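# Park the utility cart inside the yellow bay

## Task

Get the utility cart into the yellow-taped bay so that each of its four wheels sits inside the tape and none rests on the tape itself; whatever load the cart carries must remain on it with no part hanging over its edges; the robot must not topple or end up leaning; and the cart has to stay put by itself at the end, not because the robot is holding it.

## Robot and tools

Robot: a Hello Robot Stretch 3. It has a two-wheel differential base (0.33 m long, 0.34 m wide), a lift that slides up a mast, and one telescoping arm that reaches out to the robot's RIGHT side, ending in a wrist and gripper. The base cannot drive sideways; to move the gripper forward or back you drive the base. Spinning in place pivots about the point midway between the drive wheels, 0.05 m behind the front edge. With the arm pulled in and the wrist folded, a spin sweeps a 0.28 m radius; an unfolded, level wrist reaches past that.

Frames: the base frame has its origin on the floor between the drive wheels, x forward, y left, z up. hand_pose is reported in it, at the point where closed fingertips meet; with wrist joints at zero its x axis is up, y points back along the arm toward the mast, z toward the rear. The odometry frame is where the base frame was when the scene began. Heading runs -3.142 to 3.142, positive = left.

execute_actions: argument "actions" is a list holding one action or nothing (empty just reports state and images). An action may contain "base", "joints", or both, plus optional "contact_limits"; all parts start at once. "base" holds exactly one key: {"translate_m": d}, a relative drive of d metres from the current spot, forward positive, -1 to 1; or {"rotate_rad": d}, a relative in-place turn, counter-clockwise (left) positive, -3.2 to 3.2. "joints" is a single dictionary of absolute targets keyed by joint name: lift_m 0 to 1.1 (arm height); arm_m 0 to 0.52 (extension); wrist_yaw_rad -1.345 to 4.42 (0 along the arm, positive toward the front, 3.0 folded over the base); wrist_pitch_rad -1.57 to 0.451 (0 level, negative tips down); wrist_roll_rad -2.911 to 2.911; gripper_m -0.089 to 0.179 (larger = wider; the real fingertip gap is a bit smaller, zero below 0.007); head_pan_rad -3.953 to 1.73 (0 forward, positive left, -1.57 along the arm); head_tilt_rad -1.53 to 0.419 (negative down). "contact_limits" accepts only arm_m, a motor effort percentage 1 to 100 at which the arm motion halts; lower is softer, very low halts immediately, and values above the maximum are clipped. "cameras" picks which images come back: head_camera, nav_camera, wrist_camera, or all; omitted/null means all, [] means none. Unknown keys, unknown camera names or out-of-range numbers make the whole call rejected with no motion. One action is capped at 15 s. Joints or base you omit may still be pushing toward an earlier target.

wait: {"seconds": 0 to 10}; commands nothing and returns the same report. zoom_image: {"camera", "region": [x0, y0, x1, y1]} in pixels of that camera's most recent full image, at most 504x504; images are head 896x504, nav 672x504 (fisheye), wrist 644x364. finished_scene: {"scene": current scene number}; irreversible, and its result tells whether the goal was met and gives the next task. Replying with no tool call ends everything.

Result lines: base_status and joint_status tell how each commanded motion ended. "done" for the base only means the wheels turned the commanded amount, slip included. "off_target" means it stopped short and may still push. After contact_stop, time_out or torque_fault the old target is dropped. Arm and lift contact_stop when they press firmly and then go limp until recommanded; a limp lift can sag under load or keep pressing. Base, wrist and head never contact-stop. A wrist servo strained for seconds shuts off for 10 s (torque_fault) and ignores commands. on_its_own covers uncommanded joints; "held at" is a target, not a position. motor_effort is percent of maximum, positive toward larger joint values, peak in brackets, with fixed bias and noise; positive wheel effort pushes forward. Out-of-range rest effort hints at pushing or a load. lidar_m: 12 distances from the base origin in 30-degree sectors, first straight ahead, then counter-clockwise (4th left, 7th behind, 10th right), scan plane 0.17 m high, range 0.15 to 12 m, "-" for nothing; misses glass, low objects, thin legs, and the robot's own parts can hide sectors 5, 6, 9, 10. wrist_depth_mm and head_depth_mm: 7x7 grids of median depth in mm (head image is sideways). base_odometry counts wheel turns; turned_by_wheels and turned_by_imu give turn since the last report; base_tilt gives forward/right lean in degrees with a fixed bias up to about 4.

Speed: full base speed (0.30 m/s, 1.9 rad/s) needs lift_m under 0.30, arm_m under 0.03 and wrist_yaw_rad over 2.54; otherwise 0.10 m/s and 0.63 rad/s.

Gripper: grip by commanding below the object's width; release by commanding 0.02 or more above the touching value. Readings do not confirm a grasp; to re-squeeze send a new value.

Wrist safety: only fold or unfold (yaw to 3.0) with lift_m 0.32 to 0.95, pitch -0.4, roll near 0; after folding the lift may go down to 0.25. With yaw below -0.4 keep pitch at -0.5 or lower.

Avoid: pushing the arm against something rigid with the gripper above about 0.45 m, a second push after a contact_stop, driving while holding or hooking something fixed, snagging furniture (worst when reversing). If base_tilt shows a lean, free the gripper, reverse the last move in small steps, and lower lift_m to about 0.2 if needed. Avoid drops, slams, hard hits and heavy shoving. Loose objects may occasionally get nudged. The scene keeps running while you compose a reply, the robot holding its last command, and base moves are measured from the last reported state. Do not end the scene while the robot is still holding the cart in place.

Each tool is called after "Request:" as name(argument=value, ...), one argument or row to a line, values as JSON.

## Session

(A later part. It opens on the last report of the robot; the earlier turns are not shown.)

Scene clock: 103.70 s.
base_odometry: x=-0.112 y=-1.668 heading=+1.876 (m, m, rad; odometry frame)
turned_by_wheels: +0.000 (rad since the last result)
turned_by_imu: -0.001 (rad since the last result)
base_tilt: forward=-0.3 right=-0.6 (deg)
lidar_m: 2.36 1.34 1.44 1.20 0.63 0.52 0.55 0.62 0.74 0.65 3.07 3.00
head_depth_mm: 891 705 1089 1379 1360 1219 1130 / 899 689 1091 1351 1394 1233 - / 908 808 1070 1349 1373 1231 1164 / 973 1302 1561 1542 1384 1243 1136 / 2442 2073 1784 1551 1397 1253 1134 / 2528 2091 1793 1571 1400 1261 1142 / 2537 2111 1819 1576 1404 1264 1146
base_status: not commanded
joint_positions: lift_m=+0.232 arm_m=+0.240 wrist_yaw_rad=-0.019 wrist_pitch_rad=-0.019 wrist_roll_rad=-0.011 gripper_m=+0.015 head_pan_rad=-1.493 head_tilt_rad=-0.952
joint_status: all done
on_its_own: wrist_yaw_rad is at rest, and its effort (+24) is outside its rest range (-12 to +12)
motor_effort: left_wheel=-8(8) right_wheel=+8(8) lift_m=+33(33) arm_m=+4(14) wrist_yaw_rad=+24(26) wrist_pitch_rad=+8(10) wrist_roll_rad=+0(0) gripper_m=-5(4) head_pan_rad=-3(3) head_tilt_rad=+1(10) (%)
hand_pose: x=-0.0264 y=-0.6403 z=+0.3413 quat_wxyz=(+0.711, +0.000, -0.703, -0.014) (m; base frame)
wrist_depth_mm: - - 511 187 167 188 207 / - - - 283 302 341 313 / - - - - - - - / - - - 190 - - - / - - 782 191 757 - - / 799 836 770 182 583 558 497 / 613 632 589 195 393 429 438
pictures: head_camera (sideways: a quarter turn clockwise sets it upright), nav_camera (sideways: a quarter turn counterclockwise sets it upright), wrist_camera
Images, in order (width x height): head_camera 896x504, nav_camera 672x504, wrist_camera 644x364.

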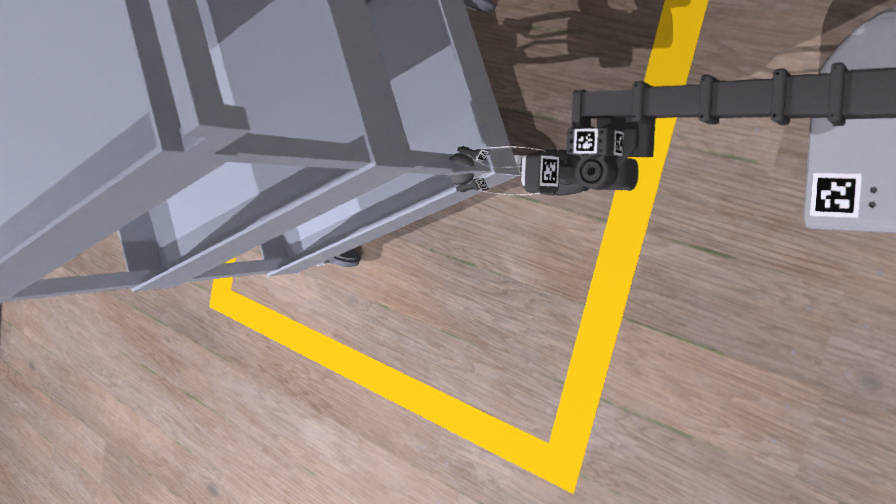

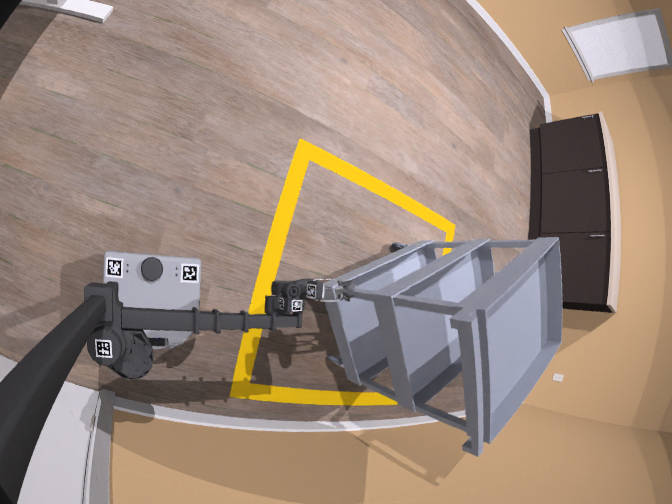

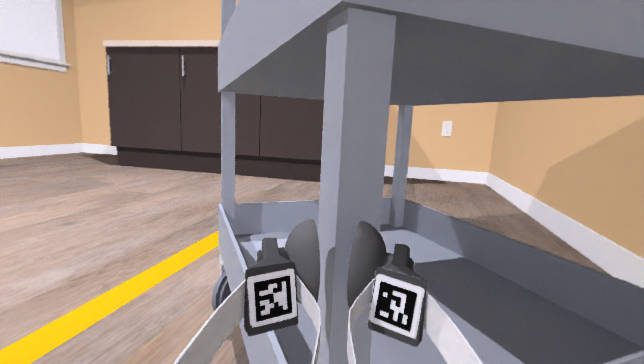

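Request:
execute_actions(
  actions=[
    {"joints": {"arm_m": 0.08, "head_pan_rad": -1.62, "head_tilt_rad": -0.8}},
  ],
)

Scene clock: 108.07 s.
base_odometry: x=-0.112 y=-1.668 heading=+1.876 (m, m, rad; odometry frame)
turned_by_wheels: +0.000 (rad since the last result)
turned_by_imu: +0.000 (rad since the last result)
base_tilt: forward=-0.3 right=-0.6 (deg)
lidar_m: 2.36 1.34 1.44 1.20 0.63 0.52 0.55 0.62 0.74 0.65 3.06 3.01
head_depth_mm: 2886 953 1200 1157 1416 1288 1144 / 1187 969 1196 1128 1389 1295 1175 / 1225 978 739 1069 1326 1306 - / 1208 992 1212 1154 1438 1317 1163 / 2477 1055 1380 1683 1515 1324 1177 / 2615 2605 2129 1790 1520 1329 1176 / 2732 2742 2170 1801 1534 1337 1182
base_status: not commanded
joint_positions: lift_m=+0.232 arm_m=+0.080 wrist_yaw_rad=-0.001 wrist_pitch_rad=-0.019 wrist_roll_rad=-0.011 gripper_m=+0.015 head_pan_rad=-1.613 head_tilt_rad=-0.804
joint_status: all done
motor_effort: left_wheel=-3(8) right_wheel=+2(8) lift_m=+33(33) arm_m=-2(3) wrist_yaw_rad=+1(25) wrist_pitch_rad=+8(8) wrist_roll_rad=+0(0) gripper_m=+1(3) head_pan_rad=-3(17) head_tilt_rad=+2(15) (%)
hand_pose: x=-0.0218 y=-0.4810 z=+0.3414 quat_wxyz=(+0.711, +0.007, -0.703, -0.007) (m; base frame)
wrist_depth_mm: - - - 363 320 355 405 / - - - 405 362 380 417 / - - - - - - - / - - - 940 - - - / - - - 691 833 756 923 / 811 837 858 363 588 443 493 / 622 639 641 376 388 444 646
pictures: head_camera (sideways: a quarter turn clockwise sets it upright), nav_camera (sideways: a quarter turn counterclockwise sets it upright), wrist_camera
Images, in order (width x height): head_camera 896x504, nav_camera 672x504, wrist_camera 644x364.

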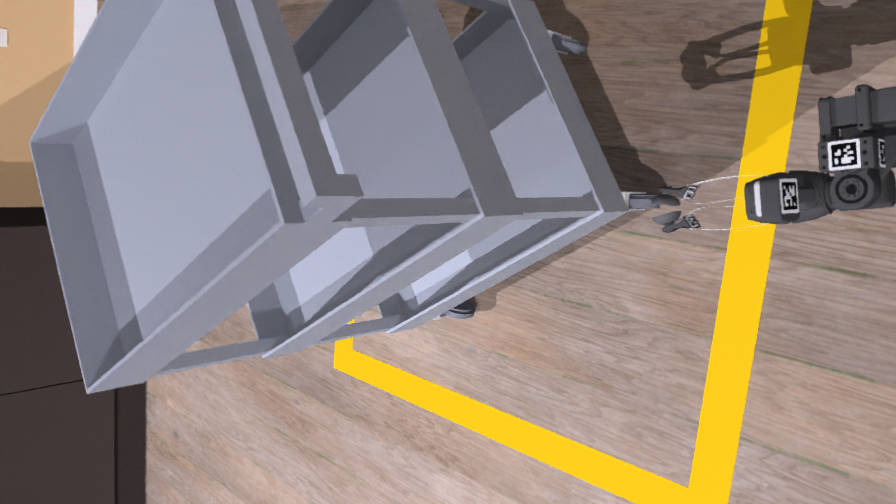

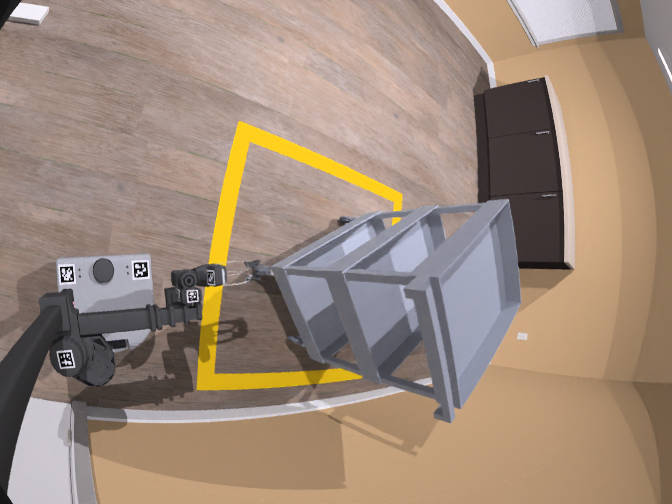

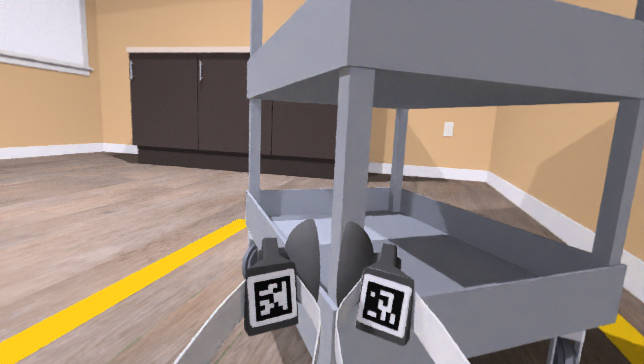

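Request:
finished_scene(
  scene=1,
)

The scene is finished: the task was done.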